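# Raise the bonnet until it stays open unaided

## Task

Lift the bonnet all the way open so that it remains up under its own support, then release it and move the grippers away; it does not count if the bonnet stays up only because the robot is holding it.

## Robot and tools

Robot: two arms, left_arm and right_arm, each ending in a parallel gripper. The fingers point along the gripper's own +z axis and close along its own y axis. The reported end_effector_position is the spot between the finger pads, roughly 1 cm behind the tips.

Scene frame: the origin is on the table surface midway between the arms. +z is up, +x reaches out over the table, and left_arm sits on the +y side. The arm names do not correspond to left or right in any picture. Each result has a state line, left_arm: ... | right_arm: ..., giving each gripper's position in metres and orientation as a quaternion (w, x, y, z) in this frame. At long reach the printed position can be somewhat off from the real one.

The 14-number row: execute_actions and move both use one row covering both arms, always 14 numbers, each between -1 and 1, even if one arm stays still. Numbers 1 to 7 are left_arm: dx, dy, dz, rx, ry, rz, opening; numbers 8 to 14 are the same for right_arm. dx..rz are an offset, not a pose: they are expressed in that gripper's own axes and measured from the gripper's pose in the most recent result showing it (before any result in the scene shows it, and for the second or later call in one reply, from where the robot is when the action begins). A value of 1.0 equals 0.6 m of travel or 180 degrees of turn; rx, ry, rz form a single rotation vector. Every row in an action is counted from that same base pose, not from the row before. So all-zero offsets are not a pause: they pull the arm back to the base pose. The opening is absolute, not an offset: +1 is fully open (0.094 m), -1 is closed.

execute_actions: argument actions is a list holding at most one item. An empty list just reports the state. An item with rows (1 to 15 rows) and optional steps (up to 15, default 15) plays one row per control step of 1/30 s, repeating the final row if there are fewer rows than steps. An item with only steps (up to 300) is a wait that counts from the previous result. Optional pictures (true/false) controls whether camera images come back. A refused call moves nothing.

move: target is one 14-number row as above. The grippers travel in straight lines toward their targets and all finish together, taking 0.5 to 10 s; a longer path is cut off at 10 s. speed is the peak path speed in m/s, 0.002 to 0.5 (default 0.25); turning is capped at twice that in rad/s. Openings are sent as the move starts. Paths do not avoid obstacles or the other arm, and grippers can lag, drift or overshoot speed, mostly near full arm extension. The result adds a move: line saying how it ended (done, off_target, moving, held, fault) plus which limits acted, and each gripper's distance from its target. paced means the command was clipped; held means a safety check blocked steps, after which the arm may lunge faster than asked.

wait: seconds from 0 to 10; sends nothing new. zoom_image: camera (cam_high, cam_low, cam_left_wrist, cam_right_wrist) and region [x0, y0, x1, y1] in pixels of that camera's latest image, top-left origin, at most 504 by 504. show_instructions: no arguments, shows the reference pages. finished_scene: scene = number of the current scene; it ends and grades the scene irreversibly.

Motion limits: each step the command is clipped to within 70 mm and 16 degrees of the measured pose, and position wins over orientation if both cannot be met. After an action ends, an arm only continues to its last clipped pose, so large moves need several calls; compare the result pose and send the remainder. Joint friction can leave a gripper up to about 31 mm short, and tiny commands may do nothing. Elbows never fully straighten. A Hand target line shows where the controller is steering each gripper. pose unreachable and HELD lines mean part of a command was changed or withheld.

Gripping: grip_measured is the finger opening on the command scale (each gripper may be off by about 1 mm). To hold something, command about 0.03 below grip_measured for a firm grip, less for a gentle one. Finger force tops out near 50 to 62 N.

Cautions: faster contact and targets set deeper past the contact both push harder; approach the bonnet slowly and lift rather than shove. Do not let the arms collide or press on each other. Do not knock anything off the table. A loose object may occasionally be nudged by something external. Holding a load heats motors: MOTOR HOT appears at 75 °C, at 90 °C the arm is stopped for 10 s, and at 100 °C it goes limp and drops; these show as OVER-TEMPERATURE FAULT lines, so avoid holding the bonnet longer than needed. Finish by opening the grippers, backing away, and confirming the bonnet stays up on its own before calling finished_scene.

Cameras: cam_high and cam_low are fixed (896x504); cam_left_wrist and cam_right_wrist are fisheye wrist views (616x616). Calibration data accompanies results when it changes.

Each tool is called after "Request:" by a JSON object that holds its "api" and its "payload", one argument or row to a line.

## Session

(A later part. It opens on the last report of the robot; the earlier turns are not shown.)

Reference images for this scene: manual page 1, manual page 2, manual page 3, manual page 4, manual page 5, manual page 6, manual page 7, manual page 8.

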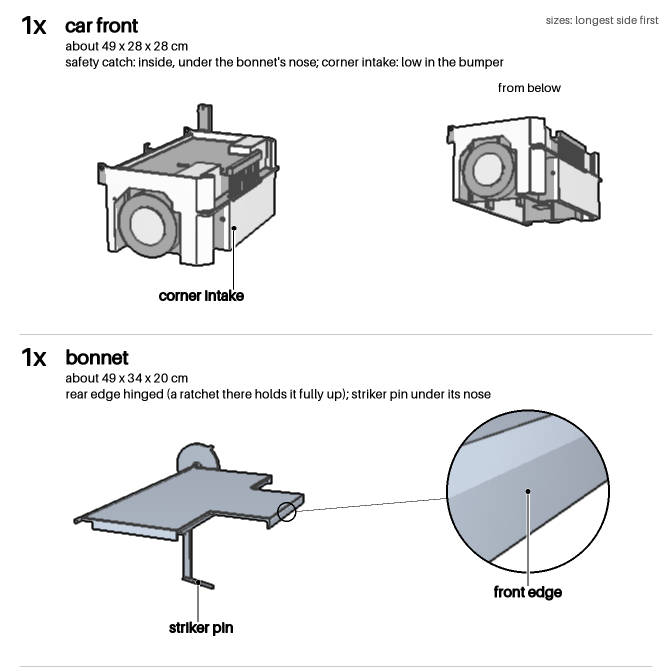

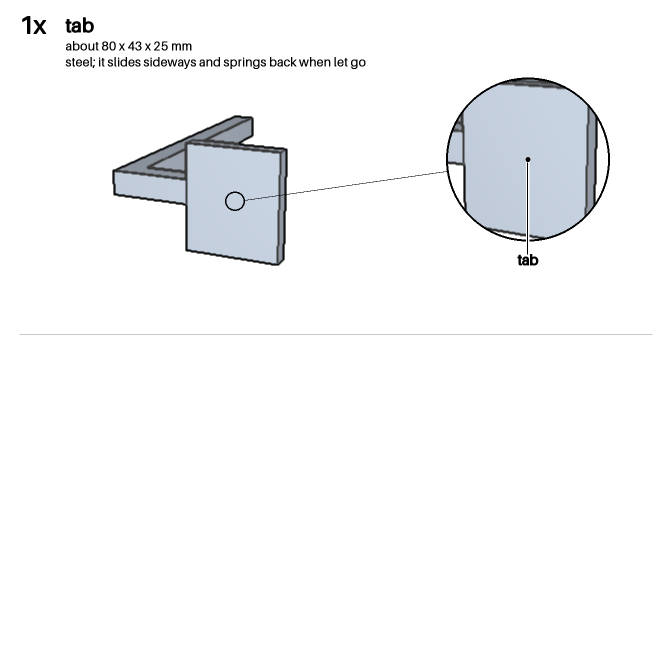

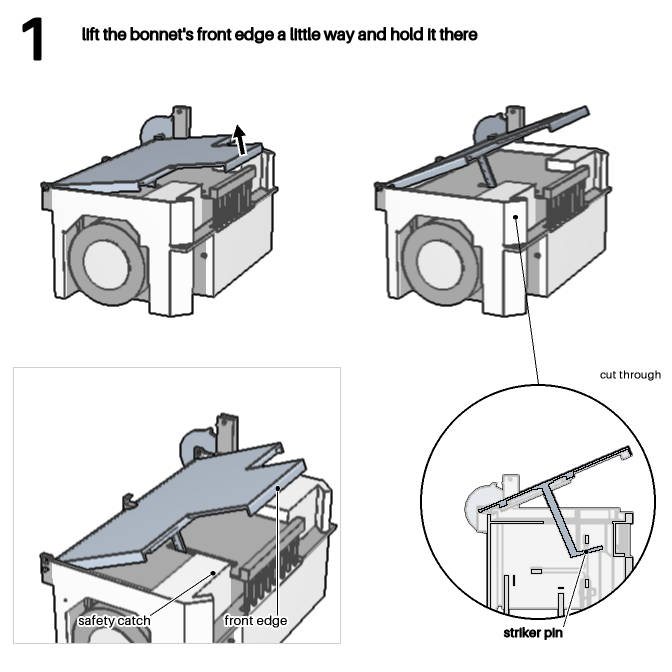

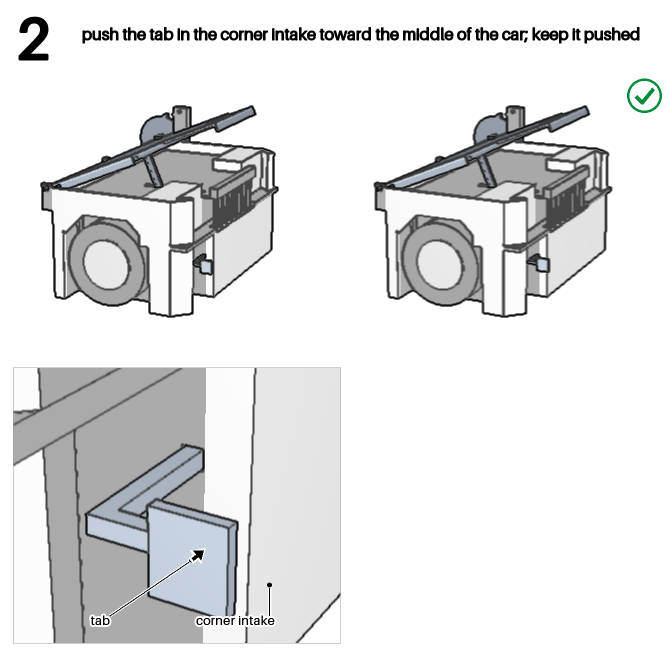

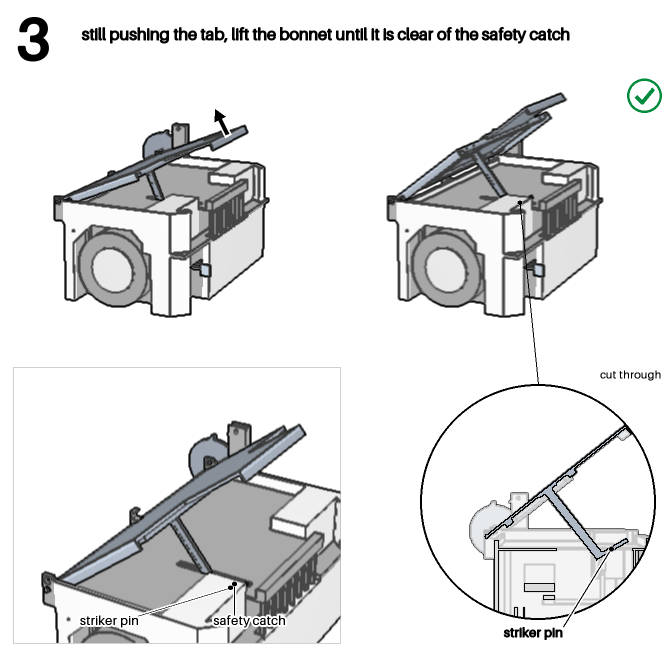

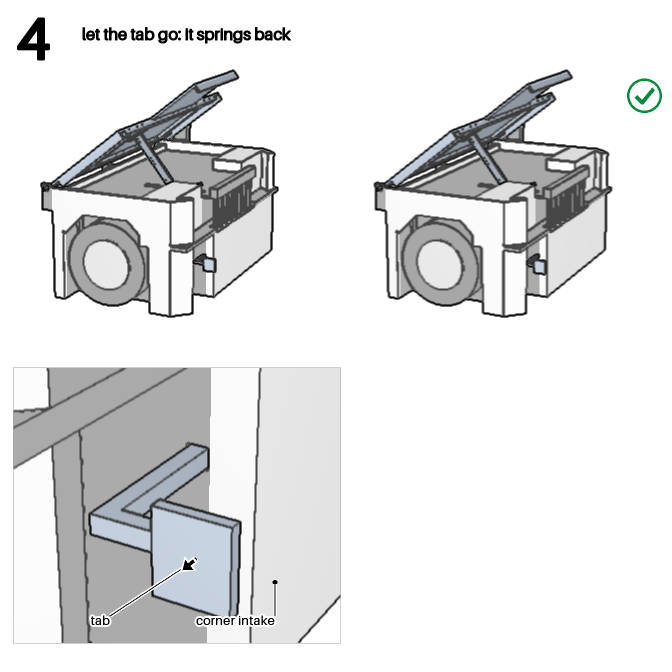

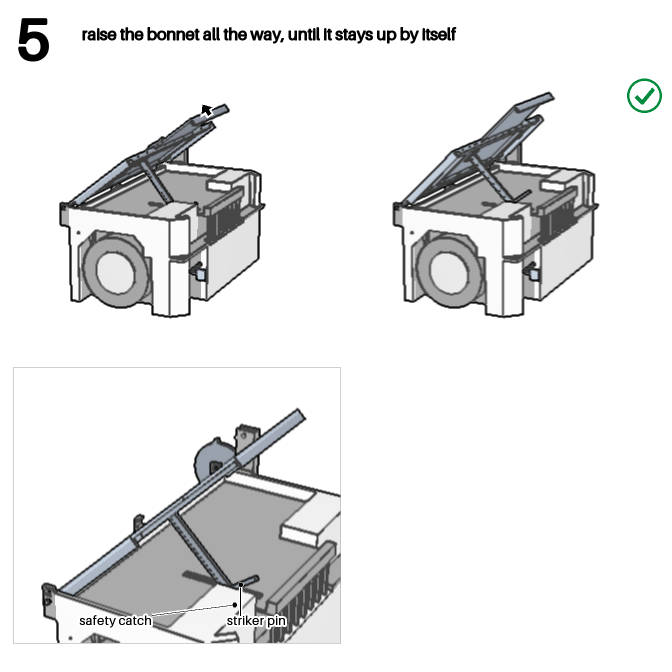

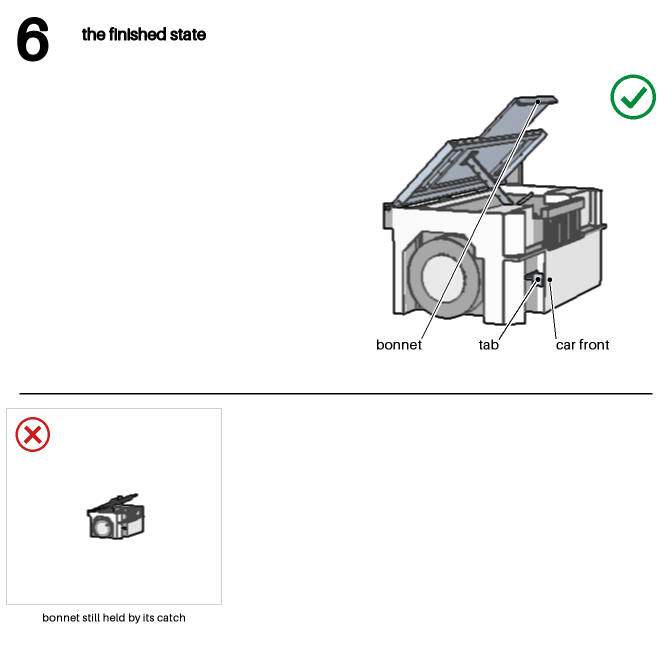

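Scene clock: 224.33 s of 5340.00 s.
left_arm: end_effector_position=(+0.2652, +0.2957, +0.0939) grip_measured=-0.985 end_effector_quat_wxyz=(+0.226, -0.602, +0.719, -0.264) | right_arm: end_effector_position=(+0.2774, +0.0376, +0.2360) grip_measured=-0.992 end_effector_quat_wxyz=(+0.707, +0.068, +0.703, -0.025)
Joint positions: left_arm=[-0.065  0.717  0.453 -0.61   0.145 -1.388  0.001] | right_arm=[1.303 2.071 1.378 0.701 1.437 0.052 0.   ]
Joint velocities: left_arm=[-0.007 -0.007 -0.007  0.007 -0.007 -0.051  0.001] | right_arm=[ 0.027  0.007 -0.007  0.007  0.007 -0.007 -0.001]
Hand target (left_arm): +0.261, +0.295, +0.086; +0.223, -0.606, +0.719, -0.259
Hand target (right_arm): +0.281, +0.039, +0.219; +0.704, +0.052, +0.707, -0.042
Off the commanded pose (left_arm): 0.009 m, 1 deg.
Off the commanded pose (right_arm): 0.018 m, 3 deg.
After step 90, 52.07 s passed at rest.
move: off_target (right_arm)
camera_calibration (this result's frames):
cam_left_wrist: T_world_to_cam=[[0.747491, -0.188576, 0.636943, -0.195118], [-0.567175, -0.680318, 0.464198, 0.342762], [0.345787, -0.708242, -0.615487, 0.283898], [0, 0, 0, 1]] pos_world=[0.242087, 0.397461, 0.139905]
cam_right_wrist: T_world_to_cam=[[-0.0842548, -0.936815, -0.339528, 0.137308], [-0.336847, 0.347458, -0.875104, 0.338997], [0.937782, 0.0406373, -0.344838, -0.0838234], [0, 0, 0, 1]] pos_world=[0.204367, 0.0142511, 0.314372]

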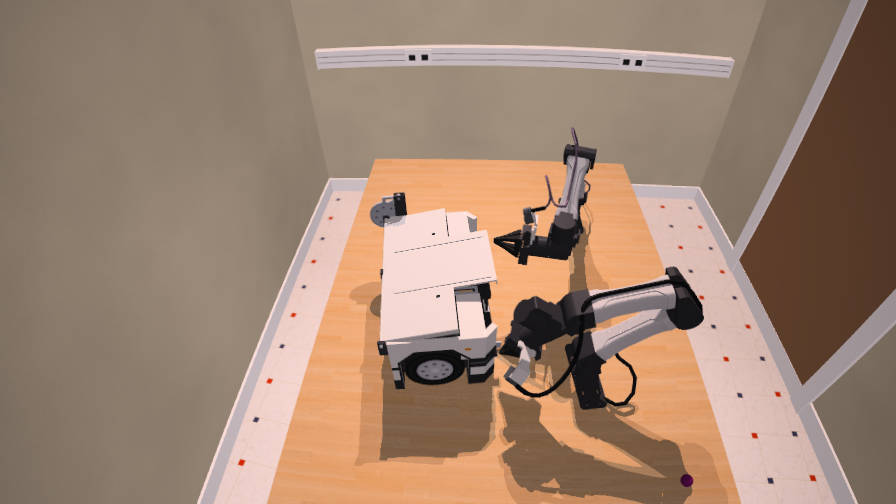

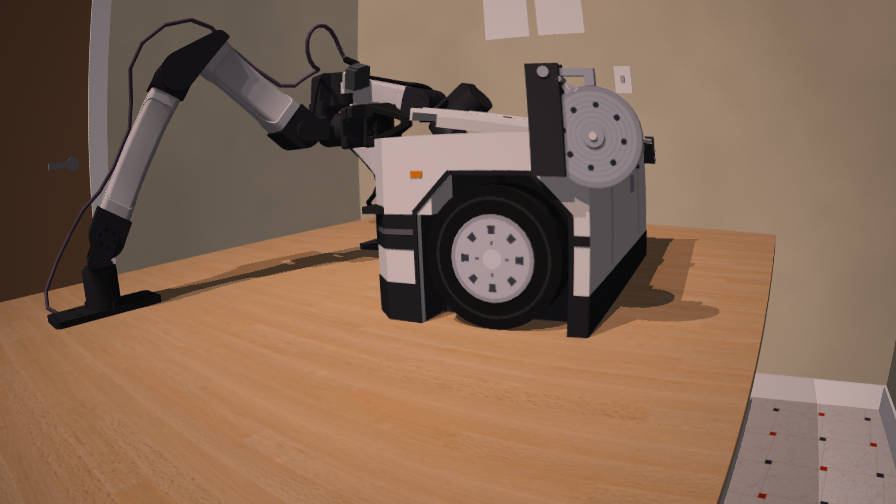

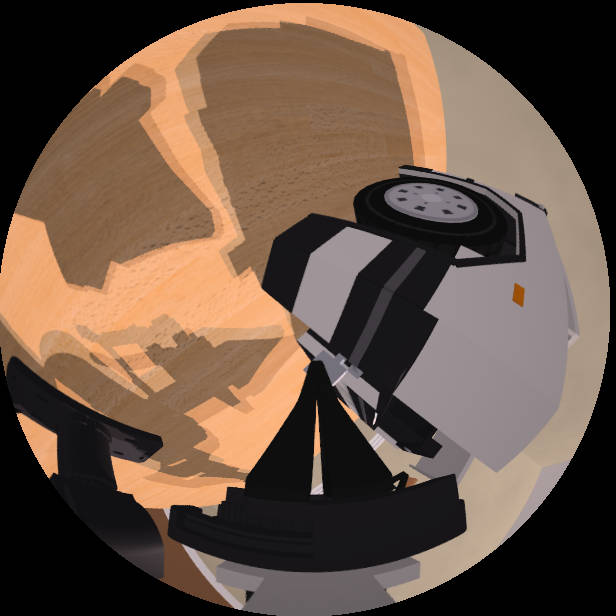

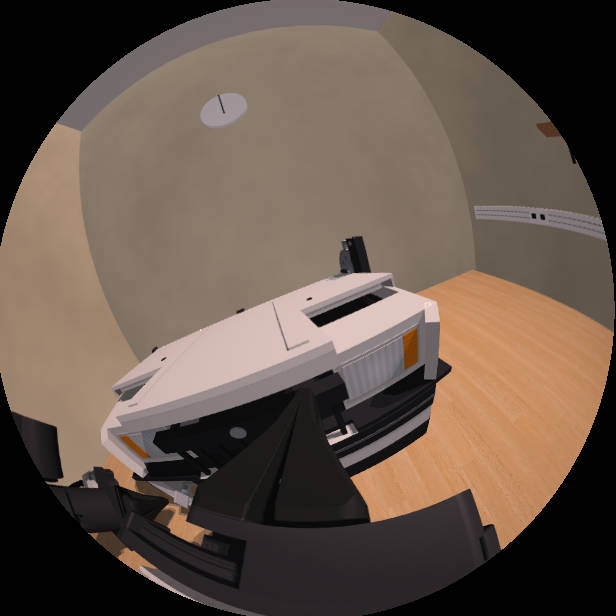

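Request:
{"api": "execute_actions", "payload": {
  "actions": [
    {"rows":[[0.002,0.006,0.007,0,0,0,-1, 0.03,0,0.005,0,0.002,-0.015,-1],[0.004,0.006,0.009,0,0,0,-1, 0.033,0,0.005,0,0.002,-0.015,-1],[0.006,0.006,0.011,0,0,0,-1, 0.036,0,0.005,0,0.002,-0.015,-1],[0.008,0.006,0.013,0,0,0,-1, 0.039,0,0.005,0,0.002,-0.015,-1],[0.010,0.006,0.015,0,0,0,-1, 0.042,0,0.005,0,0.002,-0.015,-1],[0.012,0.006,0.017,0,0,0,-1, 0.044,0,0.005,0,0.002,-0.015,-1],[0.014,0.006,0.019,0,0,0,-1, 0.046,0,0.005,0,0.002,-0.015,-1],[0.016,0.006,0.021,0,0,0,-1, 0.048,0,0.005,0,0.002,-0.015,-1],[0.018,0.006,0.022,0,0,0,-1, 0.05,0,0.005,0,0.002,-0.015,-1],[0.020,0.006,0.023,0,0,0,-1, 0.05,0,0.005,0,0.002,-0.015,-1],[0.022,0.006,0.024,0,0,0,-1, 0.05,0,0.005,0,0.002,-0.015,-1],[0.024,0.006,0.024,0,0,0,-1, 0.05,0,0.005,0,0.002,-0.015,-1]],"steps":15}
  ],
  "pictures": false
}}

Request:
{"api": "execute_actions", "payload": {
  "actions": [
    {"steps":12}
  ]
}}

Scene clock: 248.57 s of 5340.00 s.
left_arm: end_effector_position=(+0.2713, +0.2792, +0.0939) grip_measured=-0.985 end_effector_quat_wxyz=(+0.235, -0.589, +0.722, -0.278) | right_arm: end_effector_position=(+0.2783, +0.0407, +0.2256) grip_measured=-0.992 end_effector_quat_wxyz=(+0.707, +0.066, +0.704, -0.027)
Joint positions: left_arm=[-0.175  0.717  0.43  -0.544  0.09  -1.455  0.001] | right_arm=[1.303 2.097 1.378 0.717 1.436 0.056 0.   ]
Joint velocities: left_arm=[-0.081  0.002  0.002  0.007 -0.212 -0.11   0.   ] | right_arm=[-0.017 -0.012 -0.012 -0.007 -0.066  0.037  0.001]
Hand target (left_arm): +0.268, +0.281, +0.081; +0.226, -0.601, +0.719, -0.264
Hand target (right_arm): +0.280, +0.038, +0.206; +0.703, +0.052, +0.708, -0.042
Off the commanded pose (left_arm): 0.014 m, 2 deg.
Off the commanded pose (right_arm): 0.020 m, 2 deg.
Steps of this call (steps 1 to 90: nothing new was sent; then 20.73 s passed at rest; steps 91 to 105: all 15 steps of this action). Readings (end_effector_position):
91: left_arm (+0.2657, +0.2961, +0.0943) | right_arm (+0.2774, +0.0377, +0.2360)
92: left_arm (+0.2662, +0.2958, +0.0947) | right_arm (+0.2774, +0.0377, +0.2360)
94: left_arm (+0.2679, +0.2936, +0.0962) | right_arm (+0.2775, +0.0378, +0.2358)
98: left_arm (+0.2706, +0.2869, +0.0968) | right_arm (+0.2778, +0.0390, +0.2319)
105: the state above

Scene clock: 248.97 s of 5340.00 s.
left_arm: end_effector_position=(+0.2734, +0.2808, +0.0956) grip_measured=-0.985 end_effector_quat_wxyz=(+0.240, -0.594, +0.716, -0.279) | right_arm: end_effector_position=(+0.2783, +0.0407, +0.2261) grip_measured=-0.992 end_effector_quat_wxyz=(+0.707, +0.068, +0.704, -0.025)
Joint positions: left_arm=[-0.178  0.717  0.43  -0.533  0.077 -1.47   0.001] | right_arm=[1.303 2.097 1.378 0.723 1.436 0.056 0.   ]
Joint velocities: left_arm=[-0.002  0.002 -0.007 -0.007 -0.051 -0.007 -0.001] | right_arm=[-0.002 -0.007  0.012  0.037 -0.066 -0.007  0.001]
Hand target (left_arm): +0.268, +0.281, +0.081; +0.226, -0.601, +0.719, -0.264
Hand target (right_arm): +0.280, +0.038, +0.206; +0.703, +0.052, +0.708, -0.041
Off the commanded pose (left_arm): 0.016 m, 3 deg.
Off the commanded pose (right_arm): 0.020 m, 3 deg.
Steps of this call (steps 1 to 12: nothing new was sent). Readings (end_effector_position):
1: left_arm (+0.2717, +0.2793, +0.0943) | right_arm (+0.2783, +0.0407, +0.2257)
2: left_arm (+0.2721, +0.2795, +0.0946) | right_arm (+0.2783, +0.0407, +0.2258)
4: left_arm (+0.2726, +0.2799, +0.0950) | right_arm (+0.2783, +0.0407, +0.2260)
8: left_arm (+0.2732, +0.2805, +0.0954) | right_arm (+0.2783, +0.0407, +0.2261)
12: the state above
camera_calibration (this result's frames):
cam_left_wrist: T_world_to_cam=[[0.717596, -0.191232, 0.669691, -0.199356], [-0.591478, -0.675012, 0.441036, 0.34386], [0.367709, -0.712593, -0.597495, 0.265002], [0, 0, 0, 1]] pos_world=[0.248999, 0.382825, 0.14019]
cam_right_wrist: T_world_to_cam=[[-0.0838068, -0.93722, -0.33852, 0.136612], [-0.33781, 0.34632, -0.875184, 0.329933], [0.937476, 0.041009, -0.345626, -0.0878641], [0, 0, 0, 1]] pos_world=[0.205274, 0.0173761, 0.30463]

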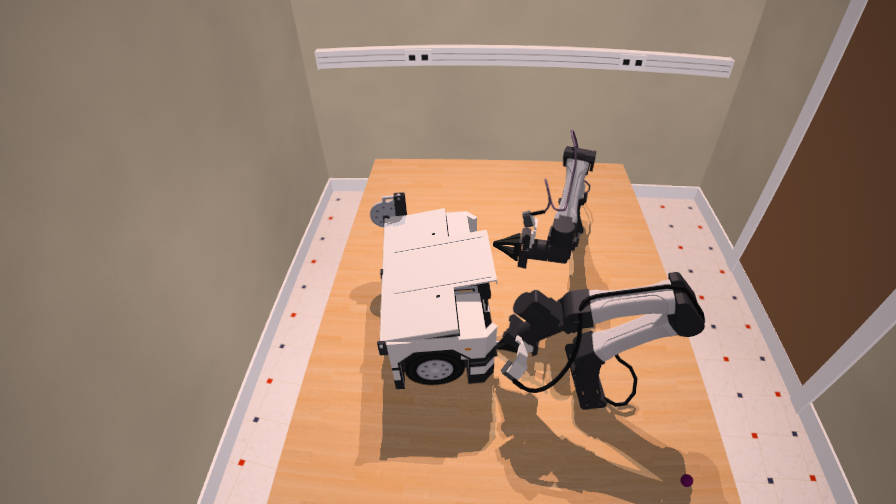

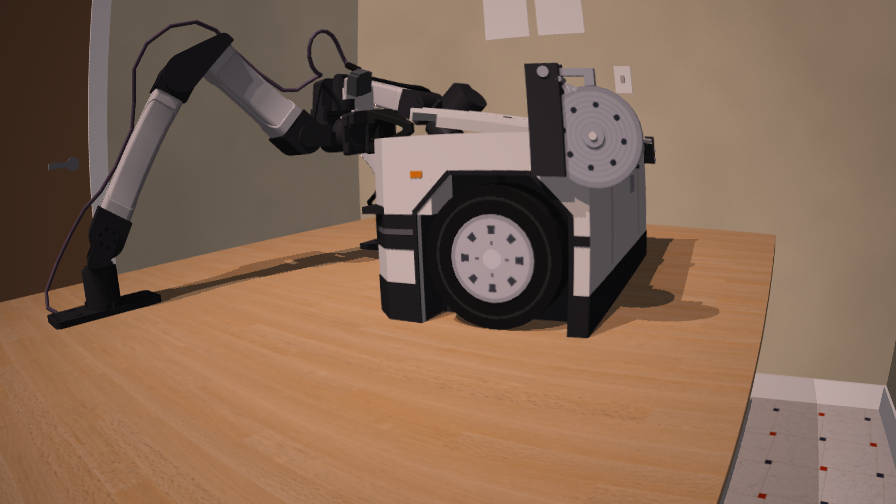

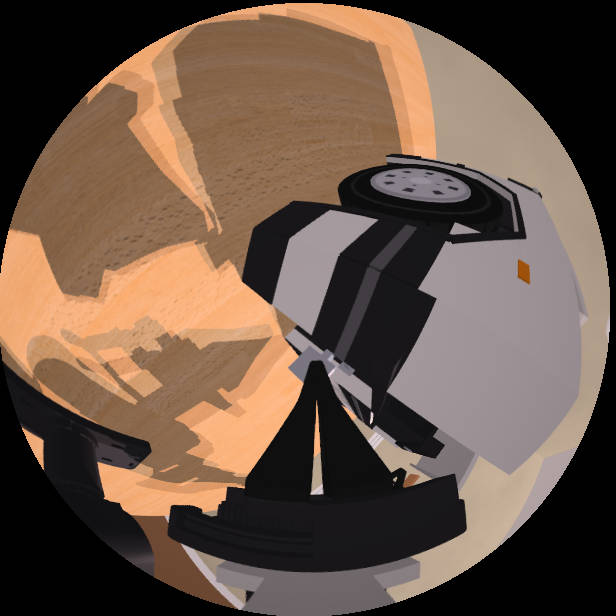

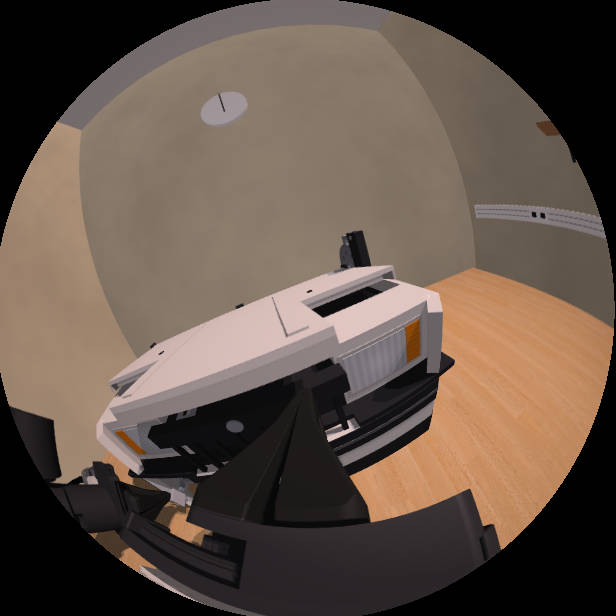

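Request:
{"api": "execute_actions", "payload": {
  "actions": [
    {"rows":[[-0.002,0.024,0.013,-0.015,0,0,-1, 0.034,-0.003,0.003,0,0.002,-0.015,-1],[-0.002,0.027,0.015,-0.016,0,0,-1, 0.036,-0.003,0.004,0,0.002,-0.015,-1],[-0.002,0.030,0.017,-0.017,0,0,-1, 0.038,-0.003,0.005,0,0.002,-0.015,-1],[-0.002,0.033,0.019,-0.017,0,0,-1, 0.040,-0.003,0.006,0,0.002,-0.015,-1],[-0.002,0.036,0.021,-0.017,0,0,-1, 0.042,-0.003,0.007,0,0.002,-0.015,-1],[-0.002,0.039,0.022,-0.017,0,0,-1, 0.043,-0.003,0.008,0,0.002,-0.015,-1],[-0.002,0.041,0.023,-0.017,0,0,-1, 0.043,-0.003,0.010,0,0.002,-0.015,-1],[-0.002,0.041,0.023,-0.017,0,0,-1, 0.043,-0.003,0.012,0,0.002,-0.015,-1],[-0.002,0.041,0.023,-0.017,0,0,-1, 0.043,-0.003,0.014,0,0.002,-0.015,-1],[-0.002,0.041,0.023,-0.017,0,0,-1, 0.043,-0.003,0.016,0,0.002,-0.015,-1]],"steps":15}
  ],
  "pictures": false
}}

Request:
{"api": "execute_actions", "payload": {
  "actions": [
    {"steps":12}
  ]
}}

Scene clock: 266.70 s of 5340.00 s.
left_arm: end_effector_position=(+0.2687, +0.2826, +0.0806) grip_measured=-0.985 end_effector_quat_wxyz=(+0.234, -0.597, +0.719, -0.270) | right_arm: end_effector_position=(+0.2851, +0.0401, +0.2203) grip_measured=-0.992 end_effector_quat_wxyz=(+0.707, +0.068, +0.704, -0.027)
Joint positions: left_arm=[-0.172  0.717  0.385 -0.512  0.076 -1.464  0.001] | right_arm=[1.288 2.112 1.378 0.736 1.424 0.058 0.   ]
Joint velocities: left_arm=[-0.002  0.007 -0.012 -0.066 -0.022 -0.022 -0.   ] | right_arm=[-0.032 -0.002 -0.007 -0.051 -0.037 -0.066 -0.   ]
Hand target (left_arm): +0.265, +0.284, +0.069; +0.224, -0.600, +0.723, -0.260
Hand target (right_arm): +0.287, +0.038, +0.200; +0.703, +0.051, +0.708, -0.042
Off the commanded pose (left_arm): 0.012 m, 2 deg.
Off the commanded pose (right_arm): 0.020 m, 3 deg.
Steps of this call (steps 1 to 90: nothing new was sent; then 14.23 s passed at rest; steps 91 to 105: all 15 steps of this action). Readings (end_effector_position):
91: left_arm (+0.2736, +0.2809, +0.0957) | right_arm (+0.2783, +0.0407, +0.2262)
92: left_arm (+0.2736, +0.2809, +0.0957) | right_arm (+0.2783, +0.0407, +0.2262)
94: left_arm (+0.2736, +0.2809, +0.0952) | right_arm (+0.2783, +0.0408, +0.2263)
98: left_arm (+0.2700, +0.2821, +0.0847) | right_arm (+0.2790, +0.0416, +0.2245)
105: the state above

Scene clock: 267.10 s of 5340.00 s.
left_arm: end_effector_position=(+0.2696, +0.2825, +0.0814) grip_measured=-0.985 end_effector_quat_wxyz=(+0.236, -0.596, +0.718, -0.271) | right_arm: end_effector_position=(+0.2852, +0.0406, +0.2207) grip_measured=-0.992 end_effector_quat_wxyz=(+0.707, +0.069, +0.703, -0.024)
Joint positions: left_arm=[-0.172  0.717  0.385 -0.507  0.076 -1.463  0.001] | right_arm=[1.288 2.112 1.378 0.74  1.421 0.058 0.   ]
Joint velocities: left_arm=[-0.007 -0.022  0.002  0.081  0.022 -0.037 -0.001] | right_arm=[ 0.002 -0.012 -0.002 -0.022 -0.007 -0.007  0.   ]
Hand target (left_arm): +0.265, +0.284, +0.069; +0.224, -0.600, +0.723, -0.260
Hand target (right_arm): +0.287, +0.039, +0.200; +0.703, +0.051, +0.708, -0.042
Off the commanded pose (left_arm): 0.014 m, 2 deg.
Off the commanded pose (right_arm): 0.021 m, 3 deg.
Steps of this call (steps 1 to 12: nothing new was sent). Readings (end_effector_position):
1: left_arm (+0.2689, +0.2826, +0.0809) | right_arm (+0.2851, +0.0402, +0.2204)
2: left_arm (+0.2691, +0.2826, +0.0810) | right_arm (+0.2851, +0.0403, +0.2204)
4: left_arm (+0.2693, +0.2826, +0.0812) | right_arm (+0.2852, +0.0404, +0.2206)
8: left_arm (+0.2695, +0.2825, +0.0814) | right_arm (+0.2852, +0.0405, +0.2207)
12: the state above
camera_calibration (this result's frames):
cam_left_wrist: T_world_to_cam=[[0.729161, -0.194498, 0.656121, -0.187892], [-0.583028, -0.678579, 0.446775, 0.347277], [0.358333, -0.708308, -0.608192, 0.261446], [0, 0, 0, 1]] pos_world=[0.245792, 0.384295, 0.127134]
cam_right_wrist: T_world_to_cam=[[-0.0835202, -0.935958, -0.342062, 0.135862], [-0.337076, 0.349562, -0.874177, 0.327051], [0.937765, 0.0422895, -0.344685, -0.0965564], [0, 0, 0, 1]] pos_world=[0.212136, 0.0169196, 0.299092]

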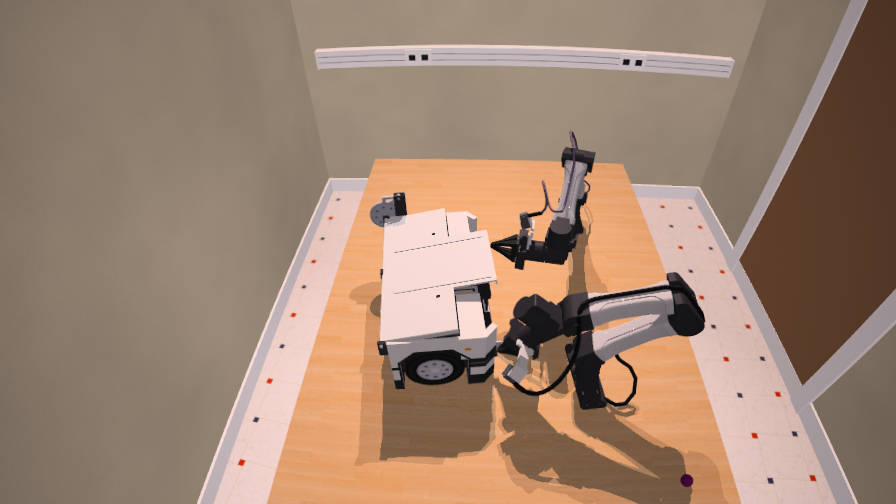

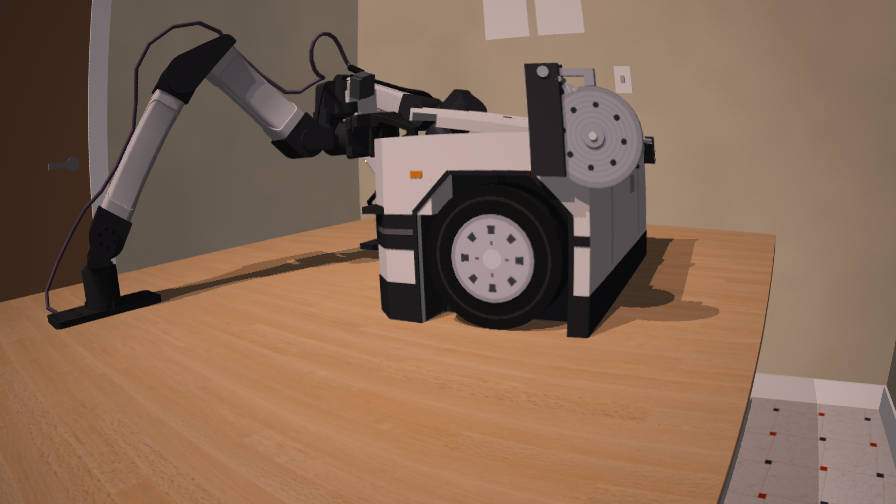

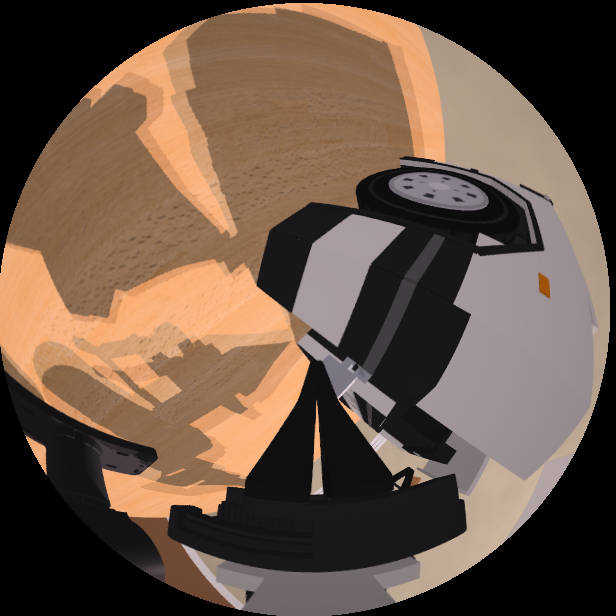

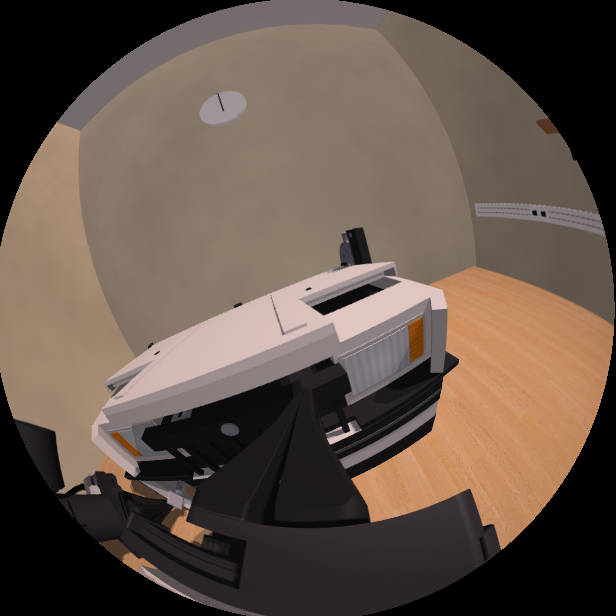

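Request:
{"api": "execute_actions", "payload": {
  "actions": [
    {"rows":[[0,0.01,0.005,0,0,0,-1, 0.015,-0.002,0.005,0,0,-0.008,-1],[0,0.01,0.005,0,0,0,-1, 0.012,-0.002,0.009,0,0,-0.008,-1],[0,0.01,0.005,0,0,0,-1, 0.01,-0.002,0.013,0,0,-0.008,-1],[0,0.01,0.005,0,0,0,-1, 0.01,-0.002,0.017,0,0,-0.008,-1],[0,0.01,0.005,0,0,0,-1, 0.01,-0.002,0.021,0,0,-0.008,-1],[0,0.01,0.005,0,0,0,-1, 0.01,-0.002,0.025,0,0,-0.008,-1],[0,0.01,0.005,0,0,0,-1, 0.01,-0.002,0.029,0,0,-0.008,-1],[0,0.01,0.005,0,0,0,-1, 0.01,-0.002,0.033,0,0,-0.008,-1],[0,0.01,0.005,0,0,0,-1, 0.01,-0.002,0.037,0,0,-0.008,-1],[0,0.01,0.005,0,0,0,-1, 0.01,-0.002,0.041,0,0,-0.008,-1],[0,0.01,0.005,0,0,0,-1, 0.01,-0.002,0.045,0,0,-0.008,-1],[0,0.01,0.005,0,0,0,-1, 0.01,-0.002,0.049,0,0,-0.008,-1],[0,0.01,0.005,0,0,0,-1, 0.01,-0.002,0.052,0,0,-0.008,-1],[0,0.01,0.005,0,0,0,-1, 0.01,-0.002,0.054,0,0,-0.008,-1]],"steps":15}
  ],
  "pictures": false
}}

Request:
{"api": "execute_actions", "payload": {
  "actions": [
    {"steps":12}
  ]
}}

Request:
{"api": "zoom_image", "payload": {
  "camera": "cam_low",
  "region": [320,70,500,170]
}}

Scene clock: 280.20 s of 5340.00 s.
left_arm: end_effector_position=(+0.2718, +0.2824, +0.0835) grip_measured=-0.985 end_effector_quat_wxyz=(+0.240, -0.594, +0.717, -0.275) | right_arm: end_effector_position=(+0.3109, +0.0304, +0.2208) grip_measured=-0.992 end_effector_quat_wxyz=(+0.707, +0.070, +0.703, -0.031)
Joint positions: left_arm=[-0.172  0.717  0.385 -0.494  0.076 -1.463  0.001] | right_arm=[1.228 2.115 1.378 0.75  1.373 0.041 0.   ]
Joint velocities: left_arm=[-0.002  0.017 -0.012 -0.007  0.022  0.051  0.001] | right_arm=[-0.071  0.017  0.007  0.022 -0.125 -0.051 -0.   ]
Hand target (left_arm): +0.267, +0.283, +0.075; +0.236, -0.596, +0.718, -0.271
Hand target (right_arm): +0.317, +0.035, +0.215; +0.707, +0.060, +0.704, -0.033
Off the commanded pose (left_arm): 0.010 m, 1 deg.
Off the commanded pose (right_arm): 0.010 m, 1 deg.
Steps of this call (steps 1 to 90: nothing new was sent; then 9.60 s passed at rest; steps 91 to 105: all 15 steps of this action). Readings (end_effector_position):
91: left_arm (+0.2698, +0.2825, +0.0817) | right_arm (+0.2852, +0.0406, +0.2210)
92: left_arm (+0.2701, +0.2825, +0.0820) | right_arm (+0.2854, +0.0406, +0.2212)
94: left_arm (+0.2708, +0.2825, +0.0826) | right_arm (+0.2867, +0.0404, +0.2214)
98: left_arm (+0.2714, +0.2825, +0.0831) | right_arm (+0.2949, +0.0371, +0.2216)
105: the state above

Scene clock: 280.60 s of 5340.00 s.
left_arm: end_effector_position=(+0.2719, +0.2824, +0.0836) grip_measured=-0.985 end_effector_quat_wxyz=(+0.240, -0.594, +0.716, -0.275) | right_arm: end_effector_position=(+0.3127, +0.0309, +0.2203) grip_measured=-0.992 end_effector_quat_wxyz=(+0.707, +0.066, +0.703, -0.031)
Joint positions: left_arm=[-0.172  0.717  0.385 -0.494  0.076 -1.463  0.001] | right_arm=[1.224 2.116 1.378 0.75  1.363 0.038 0.   ]
Joint velocities: left_arm=[-0.002 -0.007  0.002 -0.022 -0.037 -0.007 -0.   ] | right_arm=[-0.017 -0.007  0.022  0.022 -0.051 -0.051 -0.001]
Hand target (left_arm): +0.267, +0.283, +0.075; +0.236, -0.596, +0.718, -0.271
Hand target (right_arm): +0.317, +0.034, +0.215; +0.707, +0.060, +0.704, -0.033
Off the commanded pose (left_arm): 0.010 m, 1 deg.
Off the commanded pose (right_arm): 0.008 m, 1 deg.
Steps of this call (steps 1 to 12: nothing new was sent). Readings (end_effector_position):
1: left_arm (+0.2718, +0.2824, +0.0835) | right_arm (+0.3118, +0.0305, +0.2205)
2: left_arm (+0.2718, +0.2824, +0.0835) | right_arm (+0.3125, +0.0304, +0.2203)
4: left_arm (+0.2718, +0.2824, +0.0835) | right_arm (+0.3127, +0.0307, +0.2203)
8: left_arm (+0.2719, +0.2824, +0.0836) | right_arm (+0.3127, +0.0309, +0.2203)
12: the state above
camera_calibration (this result's frames):
cam_left_wrist: T_world_to_cam=[[0.720599, -0.194082, 0.665634, -0.189619], [-0.58877, -0.6783, 0.439613, 0.349693], [0.366179, -0.70869, -0.603052, 0.259371], [0, 0, 0, 1]] pos_world=[0.247552, 0.384209, 0.128902]
cam_right_wrist: T_world_to_cam=[[-0.0893115, -0.939887, -0.329598, 0.128187], [-0.335044, 0.339987, -0.878723, 0.33996], [0.93796, 0.03195, -0.345269, -0.121756], [0, 0, 0, 1]] pos_world=[0.239553, 0.00878974, 0.298943]

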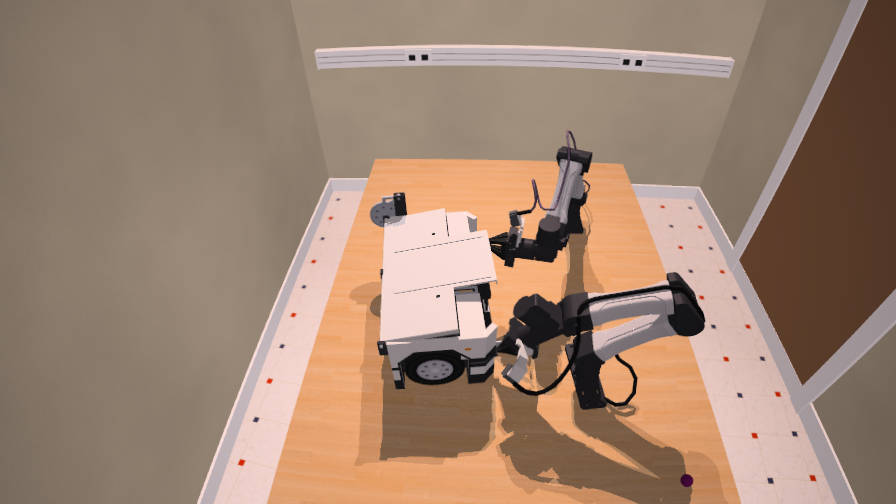

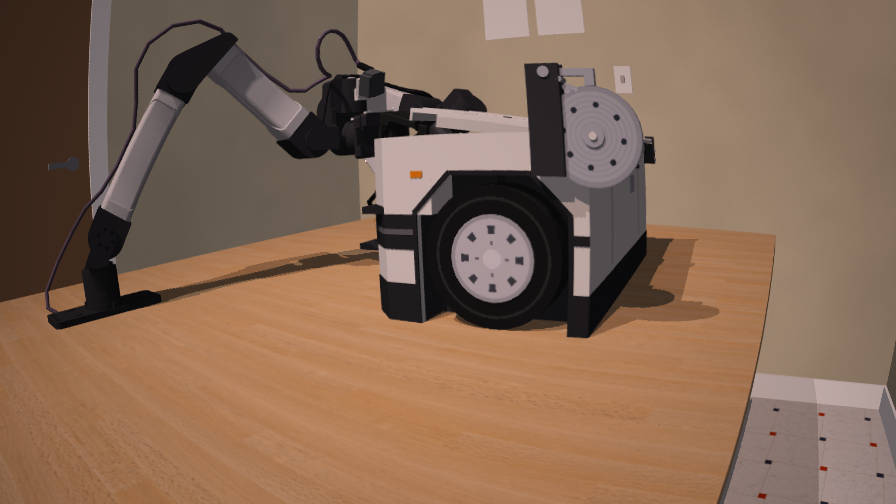

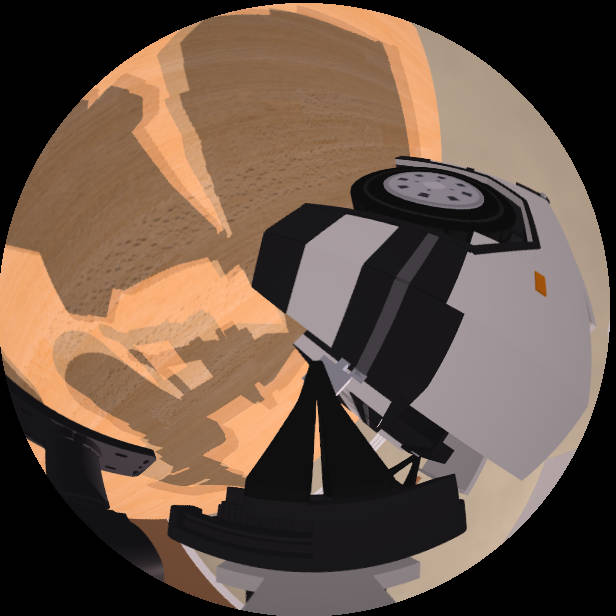

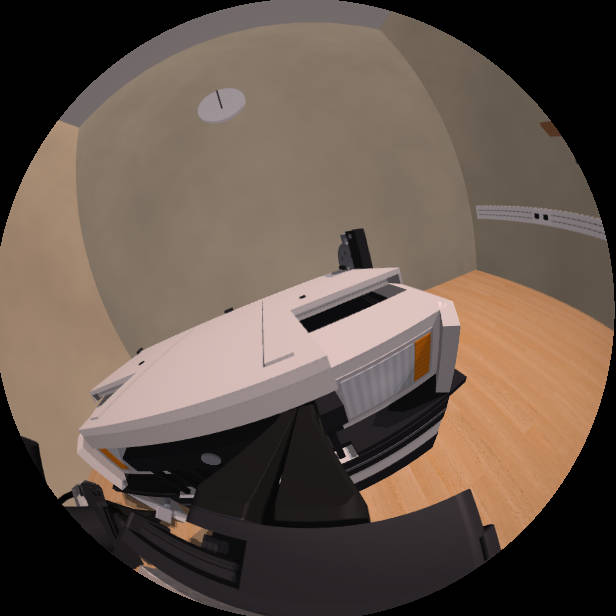

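Region (320, 70, 500, 170) of cam_low's 896x504 image, scaled by 2.800, with more detail than that image has.

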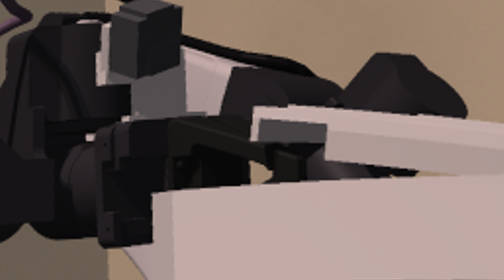

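Request:
{"api": "execute_actions", "payload": {
  "actions": [
    {"rows":[[0,0.01,0.005,0,0,0,-1, 0.002,0,0.005,0,0,0,-1],[0,0.01,0.005,0,0,0,-1, -0.005,0,0.005,0,-0.001,0.004,-1],[0,0.01,0.005,0,0,0,-1, -0.012,0,0.005,0,-0.002,0.008,-1],[0,0.01,0.005,0,0,0,-1, -0.019,0,0.005,0,-0.003,0.012,-1],[0,0.01,0.005,0,0,0,-1, -0.026,0,0.005,0,-0.004,0.016,-1],[0,0.01,0.005,0,0,0,-1, -0.033,0,0.005,0,-0.004,0.02,-1],[0,0.01,0.005,0,0,0,-1, -0.040,0,0.005,0,-0.005,0.024,-1],[0,0.01,0.005,0,0,0,-1, -0.047,0,0.005,0,-0.006,0.028,-1],[0,0.01,0.005,0,0,0,-1, -0.054,0,0.005,0,-0.007,0.032,-1],[0,0.01,0.005,0,0,0,-1, -0.061,0,0.005,0,-0.008,0.036,-1],[0,0.01,0.005,0,0,0,-1, -0.068,0,0.005,0,-0.009,0.04,-1],[0,0.01,0.005,0,0,0,-1, -0.075,0,0.005,0,-0.010,0.044,-1],[0,0.01,0.005,0,0,0,-1, -0.082,0,0.005,0,-0.010,0.048,-1],[0,0.01,0.005,0,0,0,-1, -0.089,0,0.005,0,-0.011,0.052,-1],[0,0.01,0.005,0,0,0,-1, -0.095,0,0.005,0,-0.012,0.055,-1]],"steps":15}
  ],
  "pictures": false
}}

Request:
{"api": "execute_actions", "payload": {
  "actions": [
    {"steps":12}
  ],
  "pictures": false
}}

Scene clock: 297.90 s of 5340.00 s.
left_arm: end_effector_position=(+0.2742, +0.2823, +0.0857) grip_measured=-0.985 end_effector_quat_wxyz=(+0.245, -0.593, +0.715, -0.279) | right_arm: end_effector_position=(+0.3124, +0.0303, +0.2230) grip_measured=-0.992 end_effector_quat_wxyz=(+0.707, +0.064, +0.704, -0.032)
Joint positions: left_arm=[-0.172  0.717  0.385 -0.481  0.076 -1.463  0.001] | right_arm=[1.224 2.107 1.378 0.737 1.362 0.038 0.   ]
Joint velocities: left_arm=[-0.002  0.012 -0.007  0.007  0.007  0.037  0.   ] | right_arm=[-0.007 -0.046 -0.012 -0.198 -0.007  0.081 -0.001]
Hand target (left_arm): +0.270, +0.283, +0.077; +0.240, -0.594, +0.717, -0.275
Hand target (right_arm): +0.314, +0.025, +0.276; +0.720, +0.126, +0.682, +0.029
Off the commanded pose (left_arm): 0.010 m, 1 deg.
Off the commanded pose (right_arm): 0.054 m, 10 deg.
Steps of this call (steps 1 to 90: nothing new was sent; then 13.80 s passed at rest; steps 91 to 105: all 15 steps of this action). Readings (end_effector_position):
91: left_arm (+0.2720, +0.2824, +0.0837) | right_arm (+0.3127, +0.0310, +0.2203)
92: left_arm (+0.2724, +0.2824, +0.0840) | right_arm (+0.3127, +0.0310, +0.2203)
94: left_arm (+0.2731, +0.2824, +0.0847) | right_arm (+0.3127, +0.0310, +0.2205)
98: left_arm (+0.2738, +0.2823, +0.0854) | right_arm (+0.3127, +0.0308, +0.2215)
105: the state above

Scene clock: 298.30 s of 5340.00 s.
left_arm: end_effector_position=(+0.2742, +0.2823, +0.0858) grip_measured=-0.985 end_effector_quat_wxyz=(+0.245, -0.592, +0.715, -0.279) | right_arm: end_effector_position=(+0.3123, +0.0302, +0.2254) grip_measured=-0.992 end_effector_quat_wxyz=(+0.707, +0.062, +0.704, -0.031)
Joint positions: left_arm=[-0.172  0.717  0.385 -0.481  0.076 -1.463  0.001] | right_arm=[1.224 2.1   1.378 0.728 1.359 0.038 0.   ]
Joint velocities: left_arm=[-0.012 -0.012  0.002 -0.037  0.037 -0.007  0.001] | right_arm=[ 0.007 -0.007  0.022 -0.007  0.037  0.007 -0.002]
Hand target (left_arm): +0.270, +0.283, +0.077; +0.240, -0.594, +0.717, -0.275
Hand target (right_arm): +0.314, +0.025, +0.276; +0.720, +0.126, +0.682, +0.029
Off the commanded pose (left_arm): 0.010 m, 1 deg.
Off the commanded pose (right_arm): 0.052 m, 10 deg.
Steps of this call (steps 1 to 12: nothing new was sent). Readings (end_effector_position):
1: left_arm (+0.2742, +0.2823, +0.0857) | right_arm (+0.3124, +0.0303, +0.2232)
2: left_arm (+0.2742, +0.2823, +0.0858) | right_arm (+0.3124, +0.0302, +0.2239)
4: left_arm (+0.2742, +0.2823, +0.0858) | right_arm (+0.3123, +0.0302, +0.2247)
8: left_arm (+0.2742, +0.2823, +0.0858) | right_arm (+0.3123, +0.0302, +0.2254)
12: the state above


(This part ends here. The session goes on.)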